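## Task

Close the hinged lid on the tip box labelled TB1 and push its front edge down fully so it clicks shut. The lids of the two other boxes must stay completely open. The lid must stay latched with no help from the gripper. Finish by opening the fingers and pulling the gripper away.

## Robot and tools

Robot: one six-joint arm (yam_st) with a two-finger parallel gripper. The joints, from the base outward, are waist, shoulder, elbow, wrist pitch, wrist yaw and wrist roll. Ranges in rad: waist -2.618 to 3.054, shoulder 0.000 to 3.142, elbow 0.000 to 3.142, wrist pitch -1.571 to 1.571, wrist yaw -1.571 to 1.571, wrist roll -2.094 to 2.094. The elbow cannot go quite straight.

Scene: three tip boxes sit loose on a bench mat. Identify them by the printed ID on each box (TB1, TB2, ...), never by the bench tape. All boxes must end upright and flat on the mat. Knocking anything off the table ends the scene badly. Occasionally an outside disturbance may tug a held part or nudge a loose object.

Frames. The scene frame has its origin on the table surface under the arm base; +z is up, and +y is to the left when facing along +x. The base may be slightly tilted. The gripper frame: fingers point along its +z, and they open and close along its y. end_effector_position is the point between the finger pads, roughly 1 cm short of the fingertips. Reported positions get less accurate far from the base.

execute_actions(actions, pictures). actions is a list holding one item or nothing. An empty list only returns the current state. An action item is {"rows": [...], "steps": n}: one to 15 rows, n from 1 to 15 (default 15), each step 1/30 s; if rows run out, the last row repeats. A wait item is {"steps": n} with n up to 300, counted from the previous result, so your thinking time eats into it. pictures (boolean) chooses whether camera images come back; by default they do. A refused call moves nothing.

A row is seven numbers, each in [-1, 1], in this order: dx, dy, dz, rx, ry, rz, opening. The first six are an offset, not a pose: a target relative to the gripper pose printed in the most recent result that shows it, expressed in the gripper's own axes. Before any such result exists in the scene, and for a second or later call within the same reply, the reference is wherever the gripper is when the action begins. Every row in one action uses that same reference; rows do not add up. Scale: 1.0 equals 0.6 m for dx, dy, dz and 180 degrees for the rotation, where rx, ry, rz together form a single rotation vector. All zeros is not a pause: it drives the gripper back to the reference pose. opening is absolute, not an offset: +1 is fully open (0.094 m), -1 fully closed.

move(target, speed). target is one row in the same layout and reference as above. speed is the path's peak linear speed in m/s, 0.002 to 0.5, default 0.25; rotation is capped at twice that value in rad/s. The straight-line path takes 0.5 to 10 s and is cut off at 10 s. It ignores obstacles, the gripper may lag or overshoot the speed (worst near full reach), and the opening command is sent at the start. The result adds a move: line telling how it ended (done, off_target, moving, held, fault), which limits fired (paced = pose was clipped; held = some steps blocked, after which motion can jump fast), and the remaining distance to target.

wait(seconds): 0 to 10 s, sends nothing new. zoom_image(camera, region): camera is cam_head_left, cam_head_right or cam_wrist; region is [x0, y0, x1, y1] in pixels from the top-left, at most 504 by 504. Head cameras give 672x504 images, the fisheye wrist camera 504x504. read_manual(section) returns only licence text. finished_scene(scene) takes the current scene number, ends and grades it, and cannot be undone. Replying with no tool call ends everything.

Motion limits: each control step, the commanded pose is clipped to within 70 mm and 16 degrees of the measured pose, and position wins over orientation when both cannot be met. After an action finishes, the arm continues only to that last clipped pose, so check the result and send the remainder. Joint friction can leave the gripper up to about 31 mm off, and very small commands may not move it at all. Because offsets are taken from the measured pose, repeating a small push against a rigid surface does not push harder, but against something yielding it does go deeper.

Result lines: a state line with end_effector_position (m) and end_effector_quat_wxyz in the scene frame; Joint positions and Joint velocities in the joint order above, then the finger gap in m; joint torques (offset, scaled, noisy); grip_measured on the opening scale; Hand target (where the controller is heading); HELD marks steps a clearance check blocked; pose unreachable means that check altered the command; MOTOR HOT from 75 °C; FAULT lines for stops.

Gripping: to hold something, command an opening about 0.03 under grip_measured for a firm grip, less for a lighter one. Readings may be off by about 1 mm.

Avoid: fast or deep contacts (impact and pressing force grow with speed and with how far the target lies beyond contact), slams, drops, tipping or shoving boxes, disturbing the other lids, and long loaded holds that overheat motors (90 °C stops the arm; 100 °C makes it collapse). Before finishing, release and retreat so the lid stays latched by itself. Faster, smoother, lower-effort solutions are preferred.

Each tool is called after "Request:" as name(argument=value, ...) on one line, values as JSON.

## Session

Request:
execute_actions(actions=[])

Scene clock: 0.00 s of 8400.00 s.
end_effector_position=(+0.2178, +0.2880, +0.2019) grip_measured=+1.000 end_effector_quat_wxyz=(+0.333, -0.296, +0.838, -0.316)
Joint positions: [ 1.256  1.895  1.352 -1.231  1.021  0.889  0.094]
Joint velocities: [-0.022 -0.007 -0.002 -0.007 -0.037 -0.081  0.   ]
Joint torques (N m, as the arm reports them, + toward a larger angle): no reading
Motor temperatures (°C, as the motors report them): [20 23 27 24 23 20]
Hand target: +0.218, +0.288, +0.202; +0.333, -0.296, +0.838, -0.316

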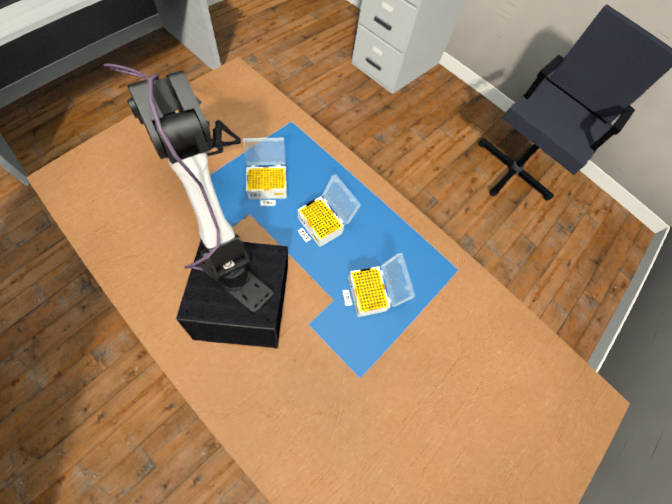

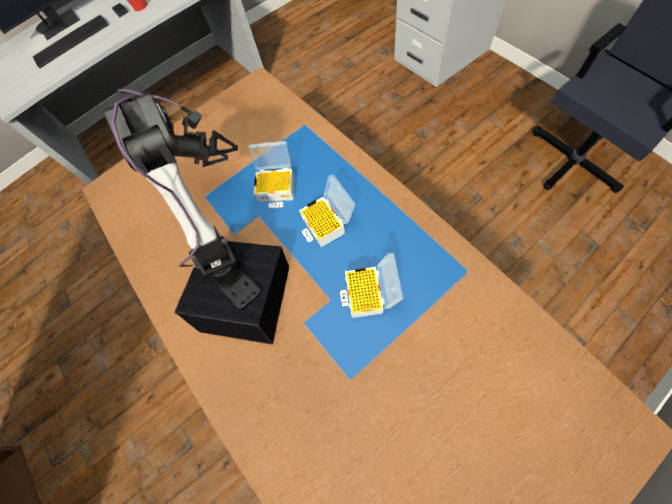

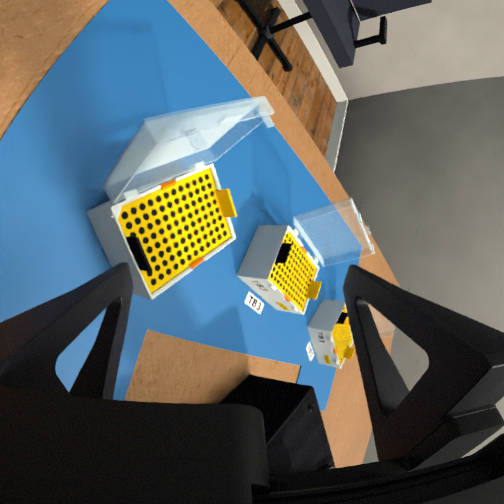

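Request:
zoom_image(camera="cam_head_left", region=[230, 125, 430, 325])

Request:
zoom_image(camera="cam_wrist", region=[225, 190, 385, 380])

Request:
zoom_image(camera="cam_head_right", region=[240, 135, 310, 215])

Region (230, 125, 430, 325) of cam_head_left's 672x504 image, scaled by 2.520, with more detail than that image has.

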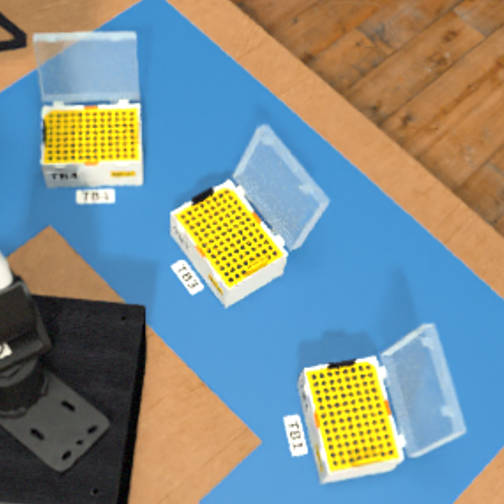

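Region (225, 190, 385, 380) of cam_wrist's 504x504 image, scaled by 2.653, with more detail than that image has; it fills the left 424 columns of this view, and the rest is white.

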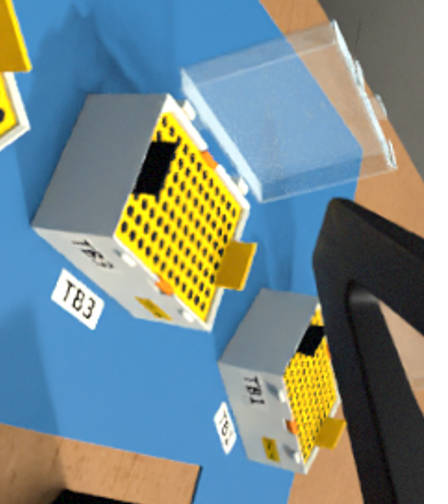

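Region (240, 135, 310, 215) of cam_head_right's 672x504 image, scaled by 6.300, with more detail than that image has; it fills the left 441 columns of this view, and the rest is white.

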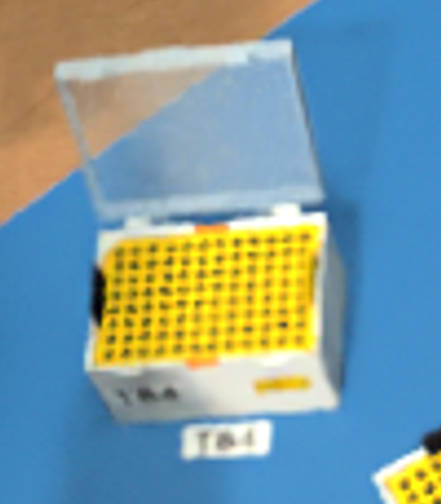

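Request:
move(target=[0.5588, -0.6122, 0.3815, -0.1245, 0.0687, -0.1066, 0.6], speed=0.3)

Scene clock: 20.43 s of 8400.00 s.
end_effector_position=(+0.2835, -0.2523, +0.2035) grip_measured=+0.601 end_effector_quat_wxyz=(+0.114, -0.450, +0.856, -0.227)
Joint positions: [-1.002  1.583  0.973 -0.45  -0.277 -1.736  0.075]
Joint velocities: [-0.027 -0.002 -0.007 -0.066 -0.037  0.007 -0.001]
Joint torques (N m, as the arm reports them, + toward a larger angle): [-2.14 -5.72  9.77  1.22 -0.18 -0.05]
Motor temperatures (°C, as the motors report them): [20 27 29 24 23 20]
Hand target: +0.285, -0.255, +0.203; +0.118, -0.451, +0.857, -0.221
Off the commanded pose: 0.012 m, 1 deg.
After step 90, 14.77 s passed at rest.
move: off_target; limits=paced

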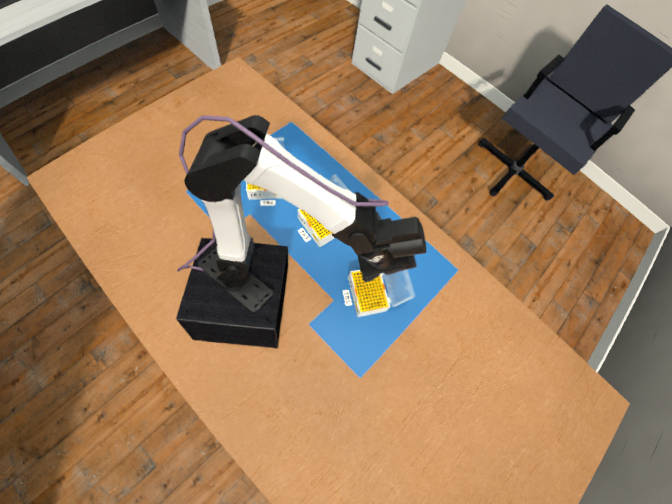

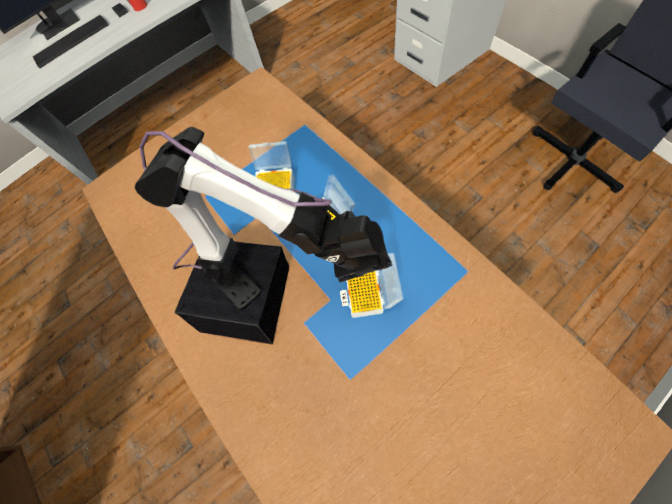

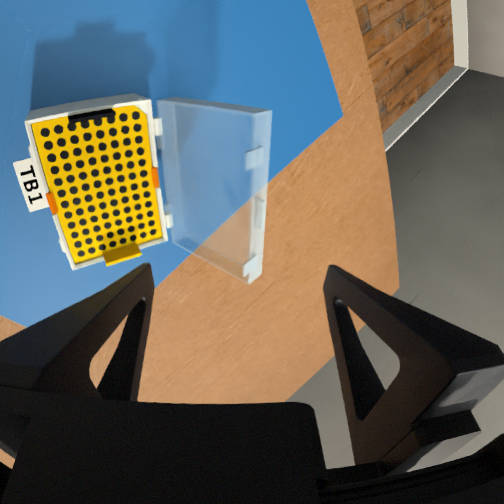

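Request:
execute_actions(actions=[])

Scene clock: 26.57 s of 8400.00 s.
end_effector_position=(+0.2834, -0.2520, +0.2034) grip_measured=+0.601 end_effector_quat_wxyz=(+0.114, -0.451, +0.856, -0.227)
Joint positions: [-1.002  1.583  0.973 -0.452 -0.278 -1.738  0.075]
Joint velocities: [ 0.002  0.007  0.002 -0.051 -0.051 -0.007 -0.   ]
Joint torques (N m, as the arm reports them, + toward a larger angle): [-2.15 -5.68  9.75  1.21 -0.19 -0.08]
Motor temperatures (°C, as the motors report them): [20 27 30 25 23 20]
Hand target: +0.285, -0.255, +0.203; +0.117, -0.451, +0.857, -0.221
Off the commanded pose: 0.012 m, 1 deg.
Steps of this call (steps 1 to 90: nothing new was sent; then 3.13 s passed at rest). Readings (end_effector_position):
1: (+0.2835, -0.2522, +0.2035)
2: (+0.2835, -0.2522, +0.2035)
4: (+0.2835, -0.2521, +0.2034)
8: (+0.2835, -0.2521, +0.2034)
90: the state above

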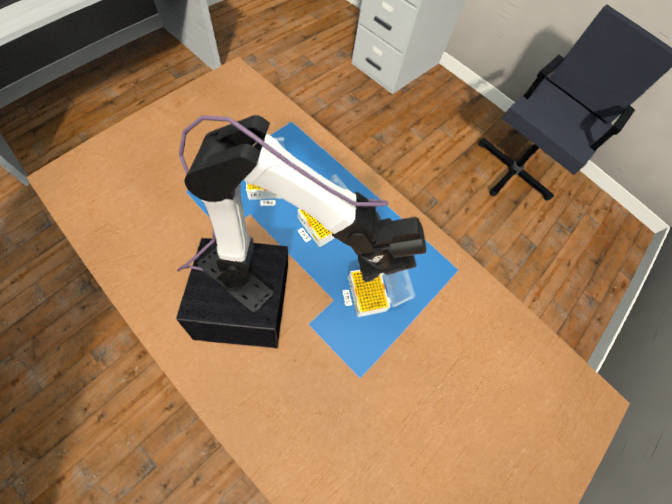

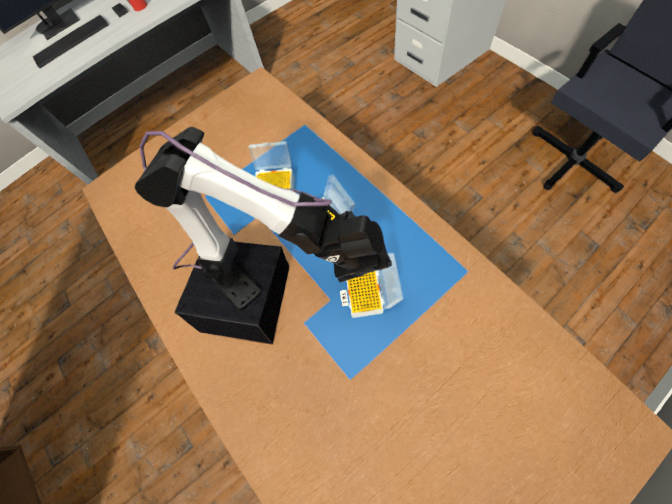

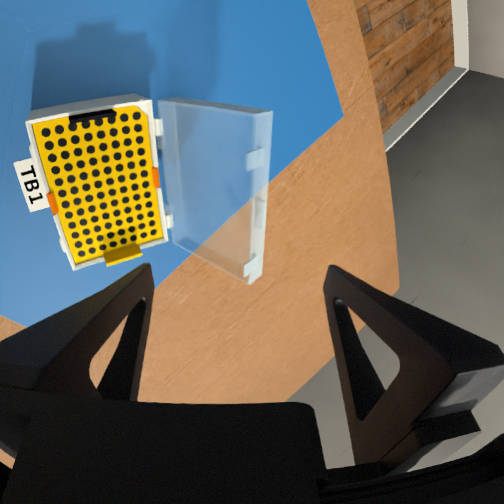

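Request:
move(target=[0,0,0.11,0,0,0,0.55], speed=0.1)

Scene clock: 30.03 s of 8400.00 s.
end_effector_position=(+0.3104, -0.2728, +0.1536) grip_measured=+0.551 end_effector_quat_wxyz=(+0.119, -0.451, +0.853, -0.233)
Joint positions: [-0.956  1.782  0.973 -0.226 -0.261 -1.694  0.073]
Joint velocities: [ 0.007 -0.007  0.007  0.022 -0.022  0.022 -0.   ]
Joint torques (N m, as the arm reports them, + toward a larger angle): [-1.12 -7.38  6.95  1.42  0.04  0.07]
Motor temperatures (°C, as the motors report them): [20 27 31 25 23 20]
Hand target: +0.310, -0.271, +0.146; +0.114, -0.451, +0.856, -0.227
Off the commanded pose: 0.008 m, 1 deg.
move: done

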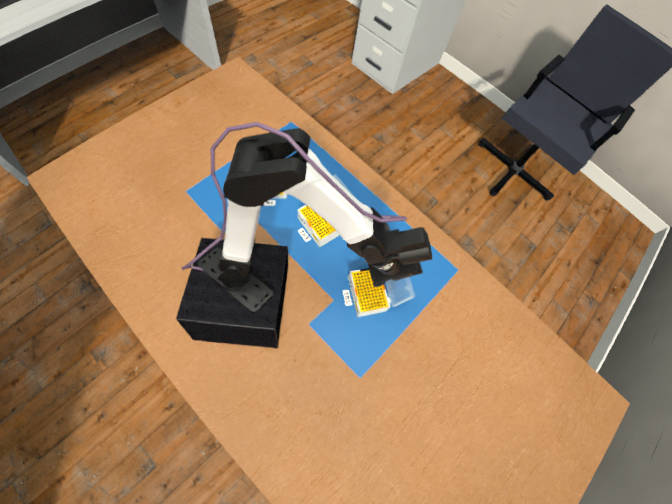

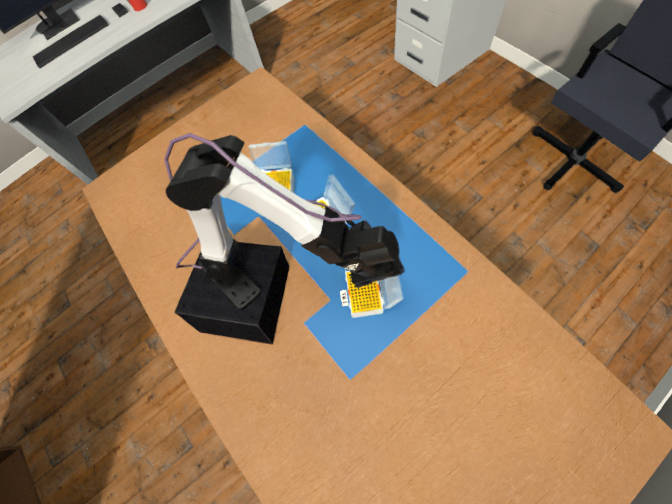

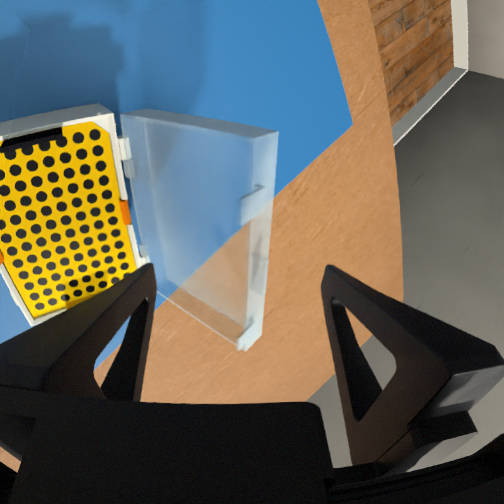

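Request:
move(target=[0,0,0.076,0,0,0,0.49], speed=0.08)

Scene clock: 39.80 s of 8400.00 s.
end_effector_position=(+0.3231, -0.2829, +0.1156) grip_measured=+0.491 end_effector_quat_wxyz=(+0.121, -0.450, +0.854, -0.229)
Joint positions: [-0.932  1.925  0.987 -0.097 -0.254 -1.67   0.07 ]
Joint velocities: [ 0.027 -0.002  0.002 -0.022 -0.007 -0.051  0.   ]
Joint torques (N m, as the arm reports them, + toward a larger angle): [-1.26 -8.05  8.56  1.47  0.03  0.06]
Motor temperatures (°C, as the motors report them): [20 28 31 26 23 20]
Hand target: +0.329, -0.286, +0.114; +0.119, -0.451, +0.853, -0.233
Off the commanded pose: 0.007 m, 0 deg.
After step 90, 5.57 s passed at rest.
move: done

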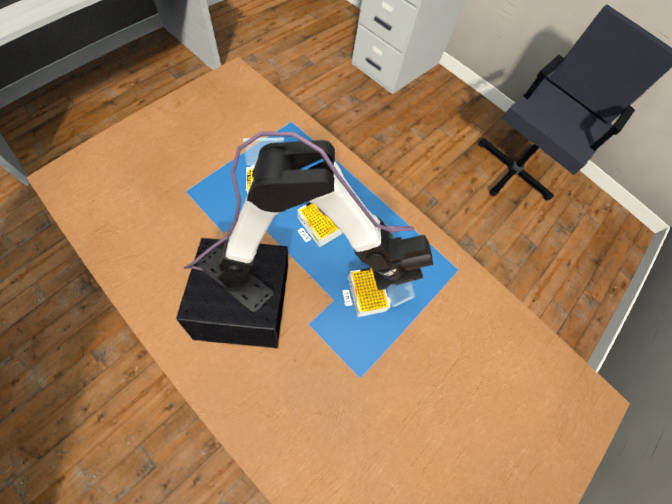

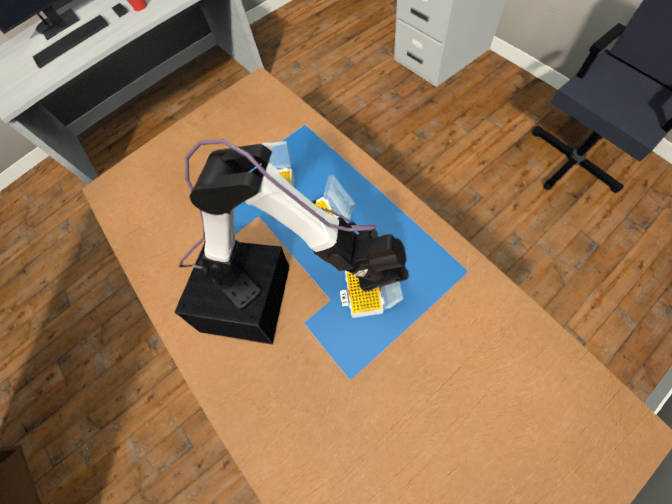

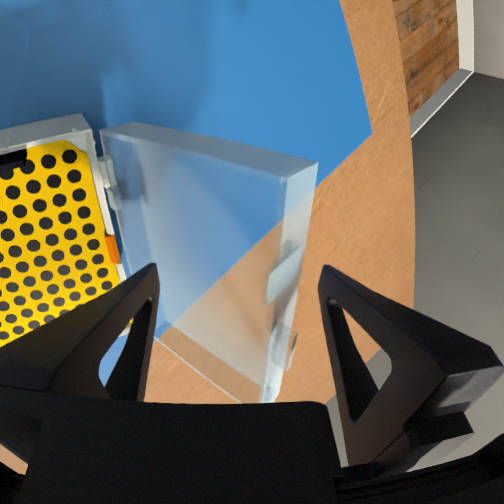

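Request:
move(target=[0,0.085,-0.034,0,0,0,-0.23], speed=0.04)

Scene clock: 42.97 s of 8400.00 s.
end_effector_position=(+0.2842, -0.2561, +0.1086) grip_measured=-0.229 end_effector_quat_wxyz=(+0.117, -0.451, +0.854, -0.232)
Joint positions: [-0.956  1.806  0.773 -0.006 -0.258 -1.694  0.036]
Joint velocities: [ 0.007  0.007  0.007 -0.022 -0.007 -0.066 -0.   ]
Joint torques (N m, as the arm reports them, + toward a larger angle): [-2.53 -9.16  4.12  1.41 -0.17 -0.06]
Motor temperatures (°C, as the motors report them): [20 28 31 26 23 20]
Hand target: +0.278, -0.252, +0.107; +0.121, -0.450, +0.855, -0.229
Off the commanded pose: 0.007 m, 1 deg.
move: done

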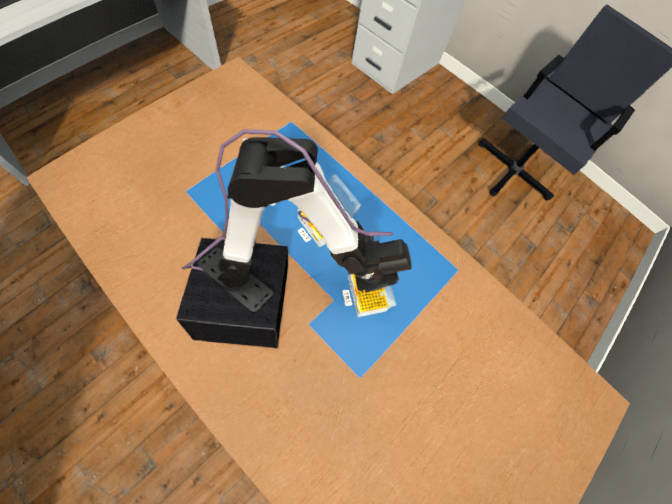

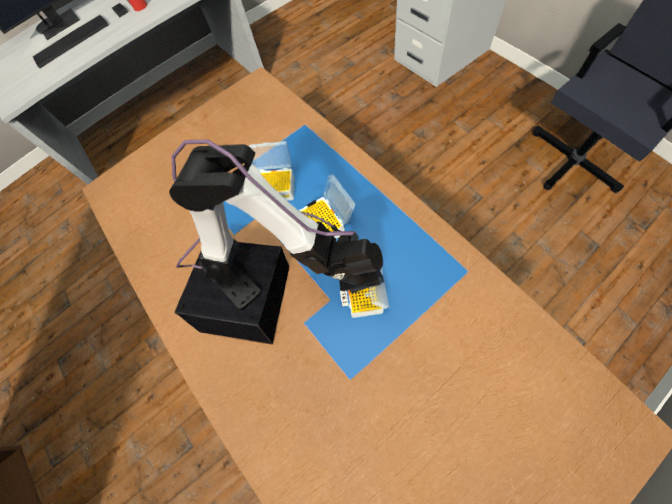

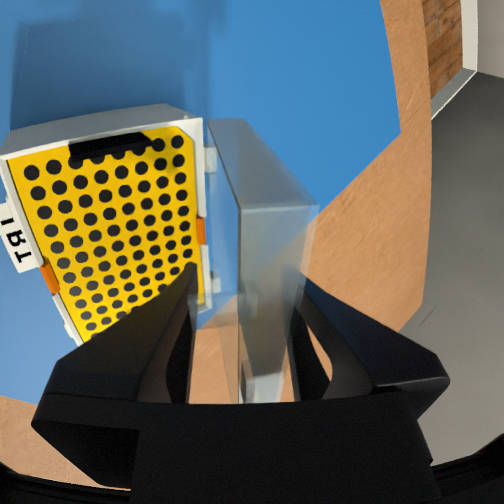

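Request:
move(target=[0,0.058,-0.007,0,0,0,-0.04], speed=0.03)

Scene clock: 44.93 s of 8400.00 s.
end_effector_position=(+0.2634, -0.2409, +0.0948) grip_measured=-0.041 end_effector_quat_wxyz=(+0.114, -0.452, +0.854, -0.231)
Joint positions: [-0.964  1.778  0.653  0.082 -0.258 -1.705  0.045]
Joint velocities: [ 0.007 -0.002 -0.002 -0.051  0.022 -0.007 -0.001]
Joint torques (N m, as the arm reports them, + toward a larger angle): [-2.4  -8.49  3.75  1.48 -0.15 -0.07]
Motor temperatures (°C, as the motors report them): [20 28 31 26 23 20]
Hand target: +0.258, -0.238, +0.095; +0.117, -0.451, +0.854, -0.231
Off the commanded pose: 0.007 m, 0 deg.
move: done

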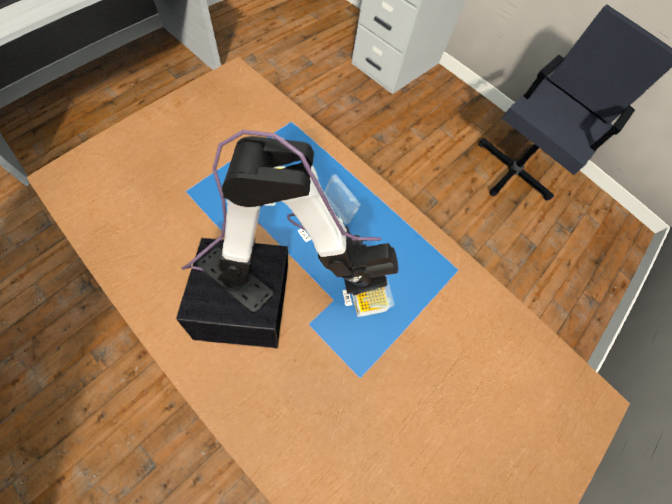

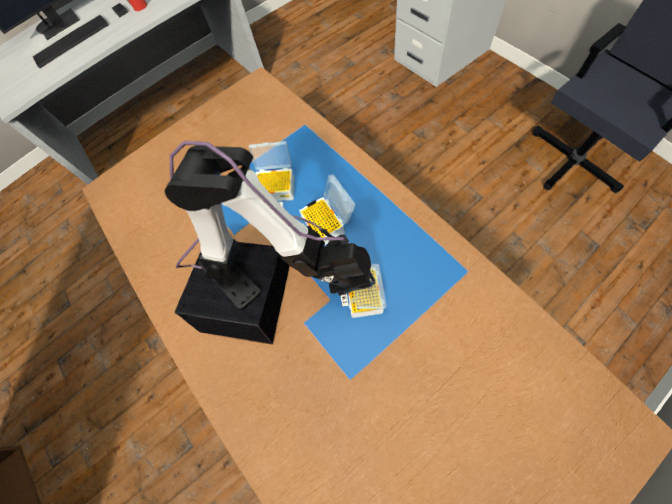

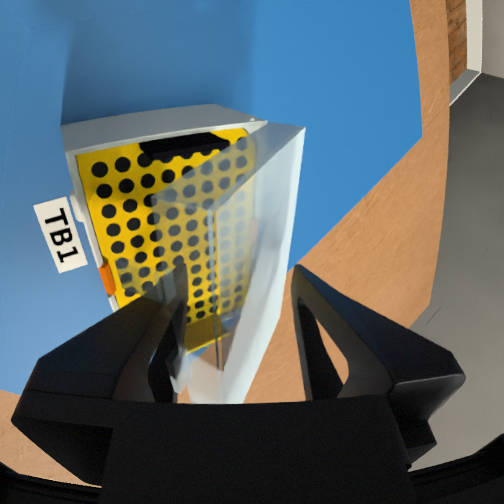

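Request:
execute_actions(actions=[{"rows": [[0,0,0,0,0,0,0.0],[0,0,0,0,0,0,0.04],[0,0,0,0,0,0,0.08],[0,0,0,0,0,0,0.12],[0,0,0,0,0,0,0.16],[0,0,0,0,0,0,0.20],[0,0,0,0,0,0,0.24],[0,0,0,0,0,0,0.28],[0,0,0,0,0,0,0.32],[0,0,0,0,0,0,0.36],[0,0,0,0,0,0,0.40],[0,0,0,0,0,0,0.44],[0,0,0,0,0,0,0.48],[0,0,0,0,0,0,0.52],[0,0,0,0,0,0,0.56]], "steps": 15}], pictures=false)

Request:
execute_actions(actions=[{"rows": [[0,0,0,0,0,0,0.59],[0,0,0,0,0,0,0.62],[0,0,0,0,0,0,0.65],[0,0,0,0,0,0,0.68],[0,0,0,0,0,0,0.71],[0,0,0,0,0,0,0.74],[0,0,0,0,0,0,0.77],[0,0,0,0,0,0,0.80],[0,0,0,0,0,0,0.83],[0,0,0,0,0,0,0.86],[0,0,0,0,0,0,0.89],[0,0,0,0,0,0,0.92],[0,0,0,0,0,0,0.95],[0,0,0,0,0,0,0.97],[0,0,0,0,0,0,0.97]], "steps": 15}])

Scene clock: 49.63 s of 8400.00 s.
end_effector_position=(+0.2639, -0.2414, +0.0952) grip_measured=+0.541 end_effector_quat_wxyz=(+0.115, -0.452, +0.854, -0.233)
Joint positions: [-0.964  1.778  0.653  0.085 -0.258 -1.706  0.072]
Joint velocities: [-0.017 -0.007 -0.007  0.037 -0.051  0.007  0.035]
Joint torques (N m, as the arm reports them, + toward a larger angle): [-1.69 -7.4   5.93  1.35 -0.06  0.01]
Motor temperatures (°C, as the motors report them): [20 29 31 26 23 20]
Hand target: +0.263, -0.241, +0.095; +0.114, -0.452, +0.854, -0.231
Off the commanded pose: 0.001 m, 0 deg.
Steps of this call (steps 1 to 90: nothing new was sent; then 1.20 s passed at rest; steps 91 to 105: all 15 steps of this action). Readings (end_effector_position):
91: (+0.2639, -0.2414, +0.0952)
92: (+0.2639, -0.2414, +0.0952)
94: (+0.2639, -0.2414, +0.0952)
98: (+0.2639, -0.2414, +0.0952)
105: the state above

Scene clock: 50.13 s of 8400.00 s.
end_effector_position=(+0.2639, -0.2414, +0.0952) grip_measured=+0.966 end_effector_quat_wxyz=(+0.115, -0.452, +0.854, -0.233)
Joint positions: [-0.964  1.778  0.653  0.085 -0.258 -1.706  0.092]
Joint velocities: [-0.002  0.002 -0.007 -0.037 -0.037  0.022  0.005]
Joint torques (N m, as the arm reports them, + toward a larger angle): [-1.69 -7.35  5.91  1.39 -0.07 -0.01]
Motor temperatures (°C, as the motors report them): [20 29 31 26 23 20]
Hand target: +0.264, -0.241, +0.095; +0.115, -0.452, +0.854, -0.233
Off the commanded pose: 0.000 m, 0 deg.
Steps of this call (steps 1 to 15: all 15 steps of this action). Readings (end_effector_position):
1: (+0.2639, -0.2414, +0.0952)
2: (+0.2639, -0.2414, +0.0952)
4: (+0.2639, -0.2414, +0.0952)
8: (+0.2639, -0.2414, +0.0952)
15: the state above

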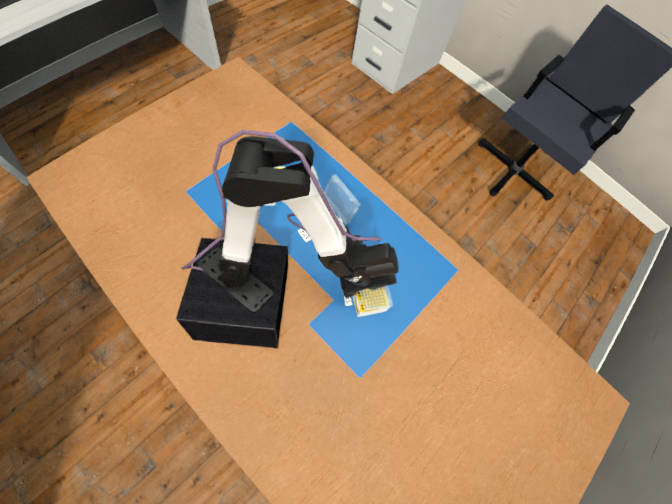

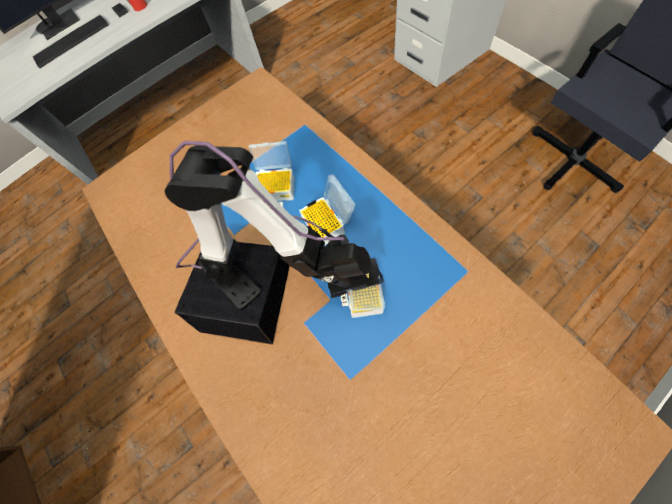

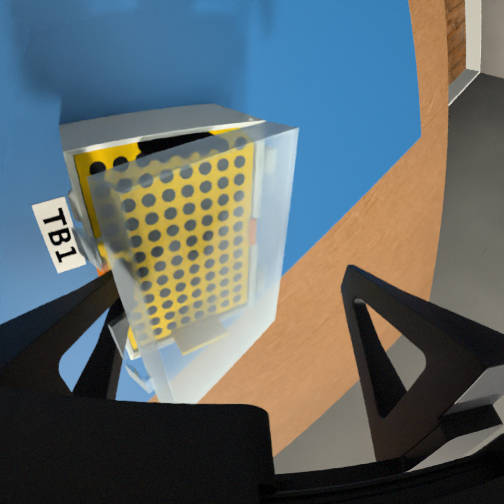

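Request:
move(target=[0,0.039,-0.013,0,0,0,1], speed=0.015)

Scene clock: 52.50 s of 8400.00 s.
end_effector_position=(+0.2496, -0.2312, +0.0904) grip_measured=+1.000 end_effector_quat_wxyz=(+0.112, -0.453, +0.853, -0.233)
Joint positions: [-0.973  1.746  0.579  0.122 -0.258 -1.717  0.094]
Joint velocities: [-0.017  0.007 -0.002 -0.007 -0.051  0.081  0.   ]
Joint torques (N m, as the arm reports them, + toward a larger angle): [-2.32 -8.    3.56  1.5  -0.16 -0.09]
Motor temperatures (°C, as the motors report them): [20 29 31 26 23 20]
Hand target: +0.244, -0.228, +0.090; +0.114, -0.452, +0.854, -0.232
Off the commanded pose: 0.007 m, 0 deg.
move: done

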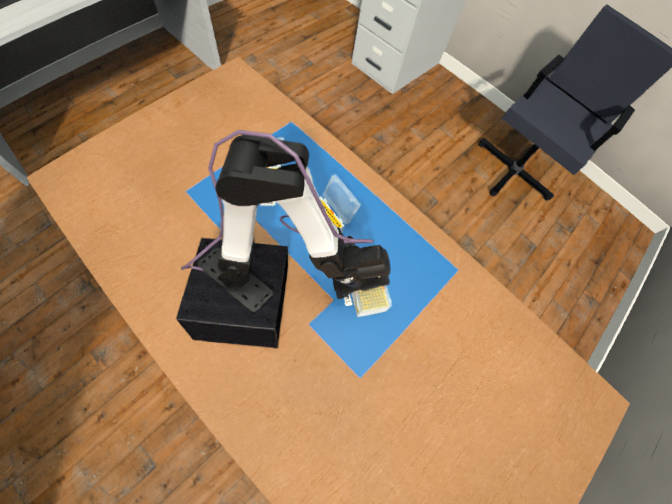

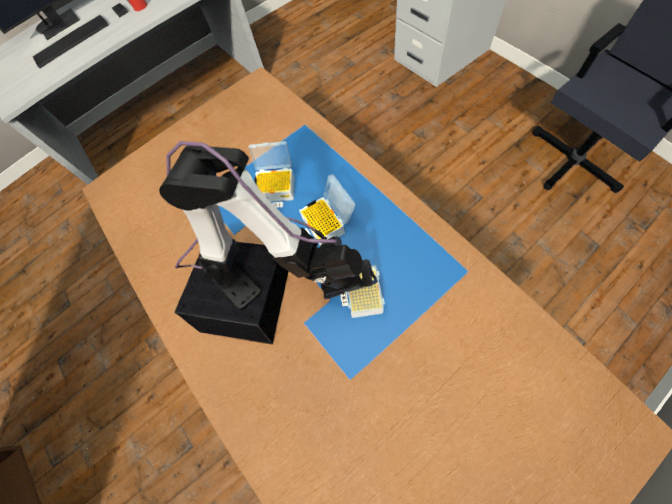

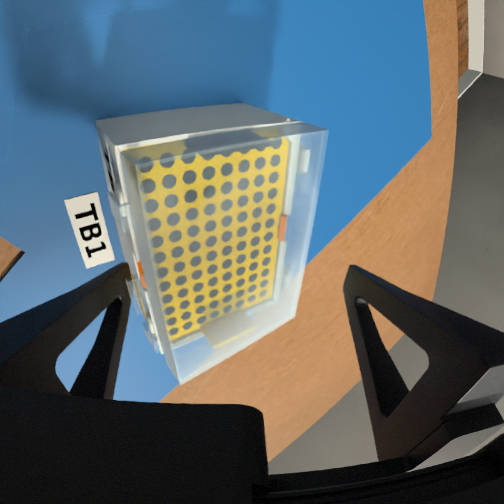

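Request:
move(target=[0,-0.008,-0.072,0,0,0,1], speed=0.1)

Scene clock: 57.77 s of 8400.00 s.
end_effector_position=(+0.2372, -0.2220, +0.1280) grip_measured=+1.000 end_effector_quat_wxyz=(+0.108, -0.453, +0.853, -0.235)
Joint positions: [-1.008  1.553  0.579 -0.077 -0.267 -1.751  0.094]
Joint velocities: [-0.012 -0.012 -0.017  0.022  0.007 -0.037  0.   ]
Joint torques (N m, as the arm reports them, + toward a larger angle): [-2.21 -6.8   6.59  1.22 -0.18 -0.06]
Motor temperatures (°C, as the motors report them): [20 29 30 26 23 20]
Hand target: +0.235, -0.221, +0.130; +0.112, -0.453, +0.854, -0.233
Off the commanded pose: 0.003 m, 1 deg.
After step 90, 1.23 s passed at rest.
move: done

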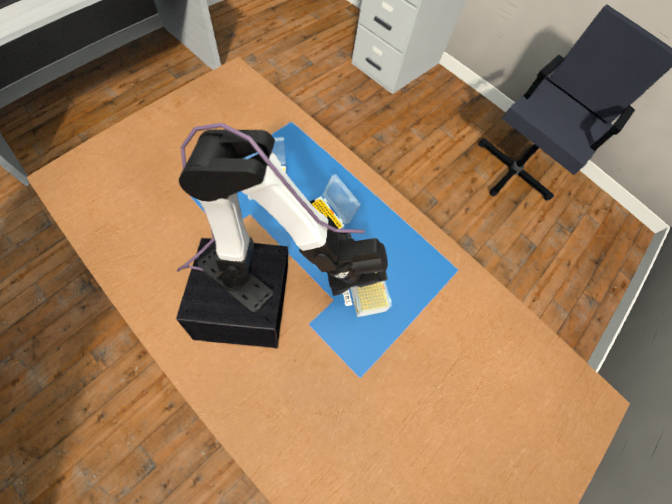

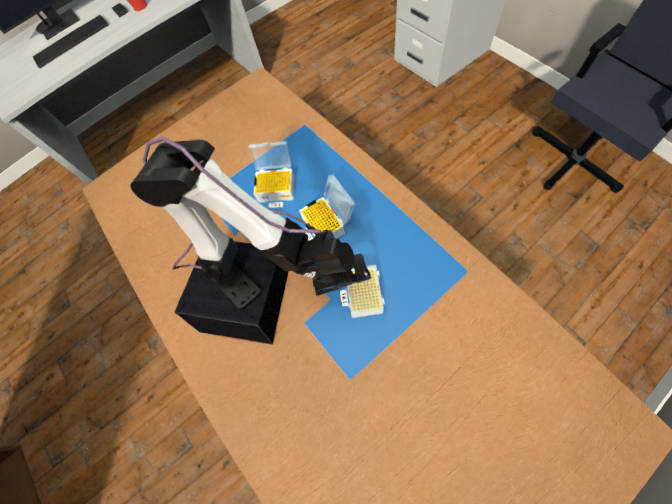

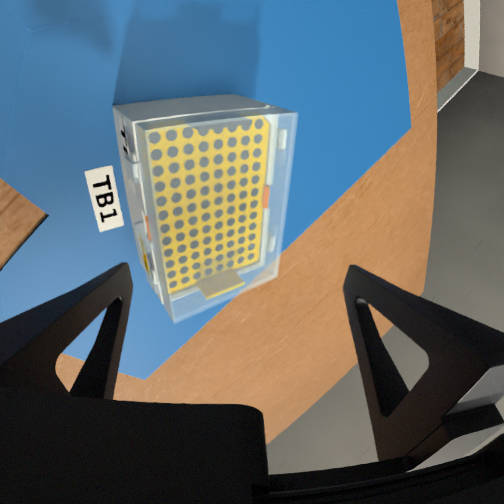

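Request:
zoom_image(camera="cam_wrist", region=[80, 80, 320, 340])

Region (80, 80, 320, 340) of cam_wrist's 504x504 image, scaled by 1.938, with more detail than that image has; it fills the left 465 columns of this view, and the rest is white.

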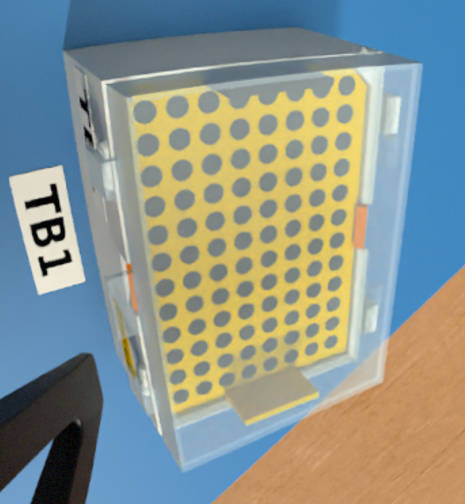

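Request:
move(target=[0.004,0.019,0.033,-0.156,-0.009,0,-1], speed=0.15)

Scene clock: 68.57 s of 8400.00 s.
end_effector_position=(+0.2328, -0.2233, +0.1078) grip_measured=-0.989 end_effector_quat_wxyz=(+0.014, -0.464, +0.885, -0.020)
Joint positions: [-0.969  1.886  1.048 -0.688 -0.189 -1.81   0.001]
Joint velocities: [ 0.012 -0.017 -0.012 -0.095  0.051  0.037 -0.   ]
Joint torques (N m, as the arm reports them, + toward a larger angle): [-1.1  -7.07  8.23  0.32  0.02 -0.1 ]
Motor temperatures (°C, as the motors report them): [20 29 31 26 23 20]
Hand target: +0.236, -0.224, +0.106; +0.007, -0.471, +0.882, -0.014
Off the commanded pose: 0.004 m, 1 deg.
After step 90, 5.63 s passed at rest.
move: done

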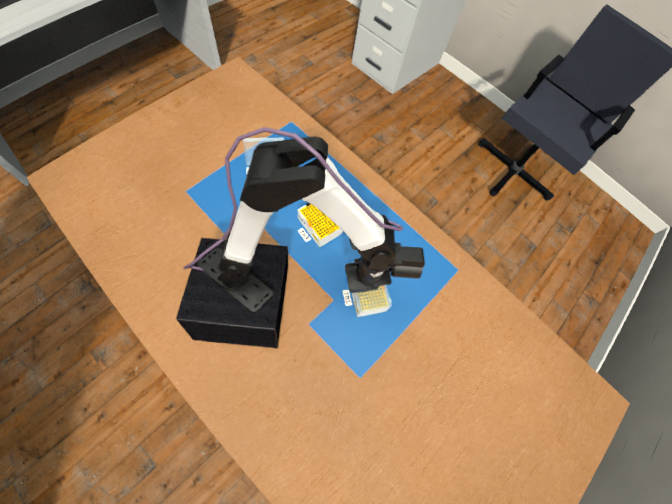

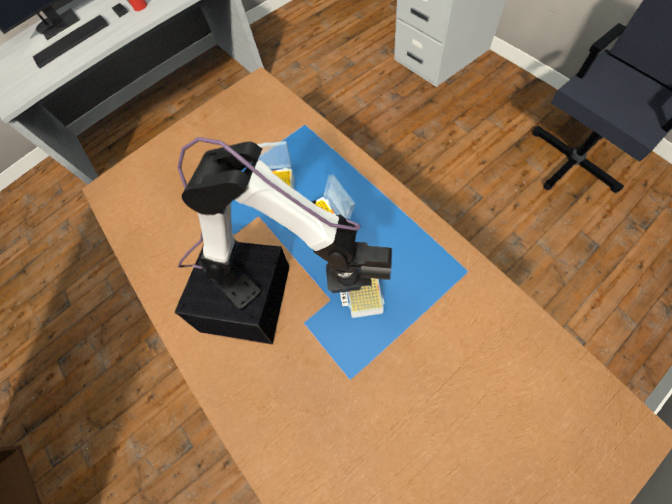

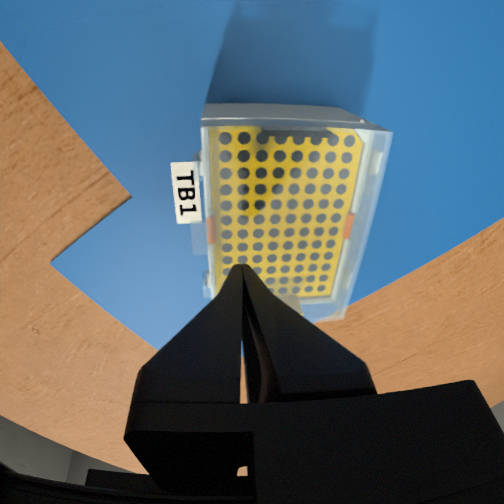

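Request:
move(target=[0,0.003,0.052,-0.016,0,0,-1], speed=0.03)

Scene clock: 75.60 s of 8400.00 s.
end_effector_position=(+0.2305, -0.2219, +0.0837) grip_measured=-0.989 end_effector_quat_wxyz=(+0.009, -0.462, +0.887, +0.001)
Joint positions: [-0.958  1.967  1.049 -0.649 -0.188 -1.802  0.001]
Joint velocities: [-0.012 -0.012 -0.007 -0.007  0.037  0.007 -0.   ]
Joint torques (N m, as the arm reports them, + toward a larger angle): [-1.02 -7.07  6.56  0.51  0.04  0.01]
Motor temperatures (°C, as the motors report them): [20 29 31 25 23 20]
Hand target: +0.233, -0.223, +0.077; +0.002, -0.464, +0.886, +0.002
Off the commanded pose: 0.008 m, 1 deg.
After step 90, 2.77 s passed at rest.
move: done

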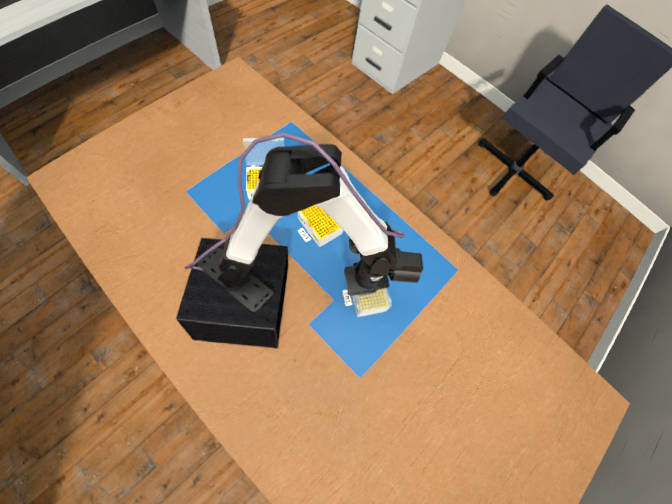

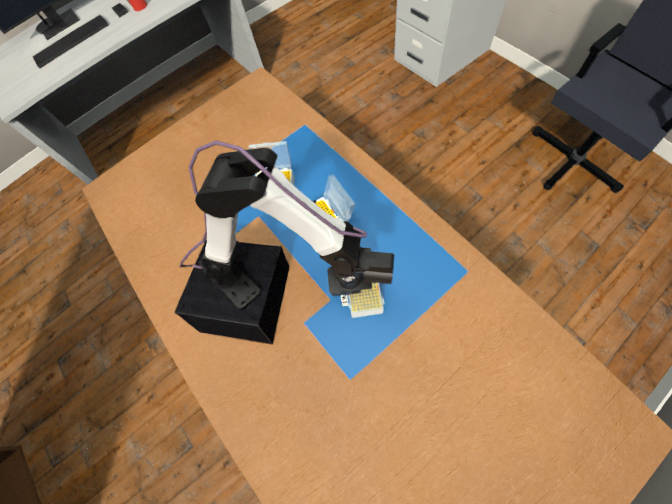

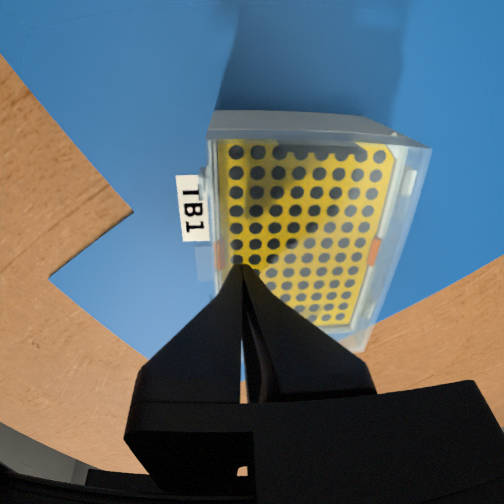

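Request:
move(target=[-0.007,0.036,0.054,-0.032,-0.005,0,-1], speed=0.025)

Scene clock: 80.83 s of 8400.00 s.
end_effector_position=(+0.2292, -0.2211, +0.0807) grip_measured=-0.989 end_effector_quat_wxyz=(+0.007, -0.461, +0.887, +0.006)
Joint positions: [-0.958  1.977  1.049 -0.649 -0.188 -1.801  0.001]
Joint velocities: [-0.007  0.002 -0.012  0.022  0.022  0.007  0.   ]
Joint torques (N m, as the arm reports them, + toward a larger angle): [-0.55 -3.63  3.67  0.43  0.   -0.05]
Motor temperatures (°C, as the motors report them): [20 29 31 25 23 20]
Hand target: +0.215, -0.205, +0.055; -0.008, -0.462, +0.885, +0.049
Off the commanded pose: 0.036 m, 5 deg.
move: off_target

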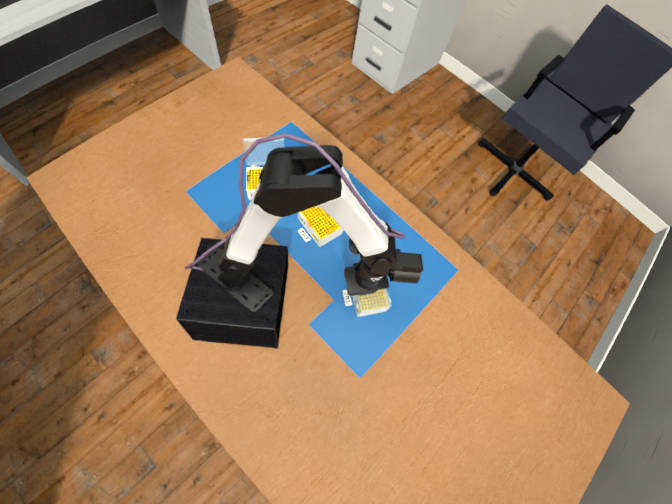

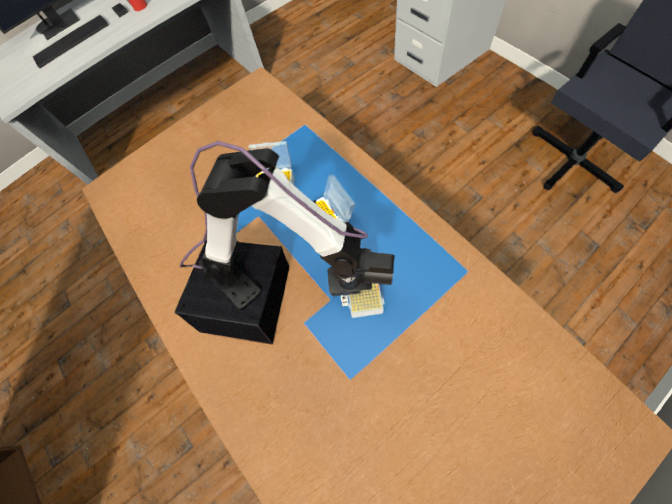

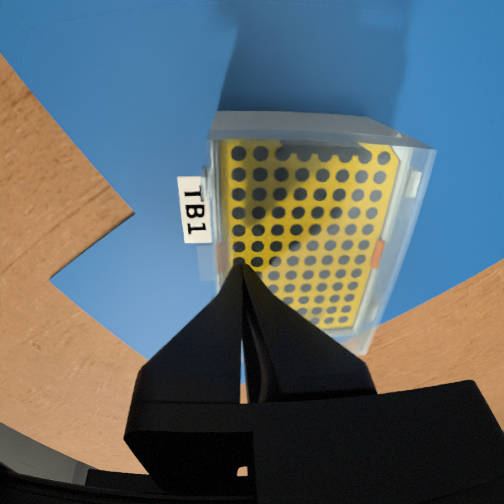

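Request:
zoom_image(camera="cam_wrist", region=[170, 100, 290, 290])

Request:
zoom_image(camera="cam_head_right", region=[320, 260, 410, 330])

Region (170, 100, 290, 290) of cam_wrist's 504x504 image, scaled by 2.653, with more detail than that image has; it fills the left 318 columns of this view, and the rest is white.

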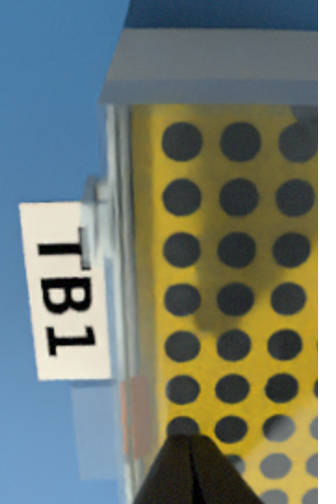

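Region (320, 260, 410, 330) of cam_head_right's 672x504 image, scaled by 5.600, with more detail than that image has.

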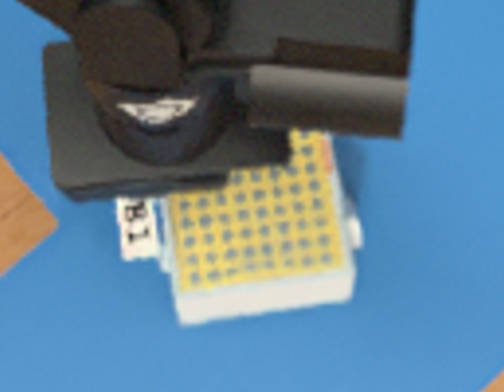

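Request:
execute_actions(actions=[{"rows": [[-0.0087,0.036,0.045,-0.029,-0.005,0,-1],[-0.009,0.037,0.047,-0.030,-0.005,0,-1],[-0.009,0.038,0.049,-0.032,-0.005,0,-1],[-0.009,0.039,0.051,-0.033,-0.005,0,-1],[-0.0095,0.040,0.053,-0.034,-0.006,0,-1],[-0.0095,0.042,0.055,-0.036,-0.006,0,-1],[-0.010,0.043,0.057,-0.037,-0.006,0,-1],[-0.010,0.044,0.059,-0.038,-0.006,0,-1],[-0.010,0.045,0.061,-0.040,-0.006,0,-1],[-0.0105,0.047,0.063,-0.041,-0.007,0,-1],[-0.0105,0.048,0.065,-0.042,-0.007,0,-1],[-0.011,0.049,0.067,-0.043,-0.007,0,-1],[-0.011,0.050,0.068,-0.044,-0.007,0,-1]], "steps": 15}], pictures=false)

Scene clock: 85.10 s of 8400.00 s.
end_effector_position=(+0.2286, -0.2205, +0.0798) grip_measured=-0.989 end_effector_quat_wxyz=(+0.007, -0.461, +0.887, +0.008)
Joint positions: [-0.958  1.98   1.049 -0.65  -0.188 -1.801  0.001]
Joint velocities: [ 0.007 -0.007  0.002 -0.066  0.037 -0.022  0.001]
Joint torques (N m, as the arm reports them, + toward a larger angle): [-0.1  -1.77  3.07  0.31  0.02 -0.05]
Motor temperatures (°C, as the motors report them): [20 28 31 25 23 20]
Hand target: +0.207, -0.196, +0.046; -0.015, -0.461, +0.884, +0.072
Off the commanded pose: 0.050 m, 8 deg.
Steps of this call (steps 1 to 90: nothing new was sent; then 0.77 s passed at rest; steps 91 to 105: all 15 steps of this action). Readings (end_effector_position):
91: (+0.2291, -0.2210, +0.0807)
92: (+0.2291, -0.2210, +0.0807)
94: (+0.2291, -0.2209, +0.0804)
98: (+0.2288, -0.2207, +0.0801)
105: the state above


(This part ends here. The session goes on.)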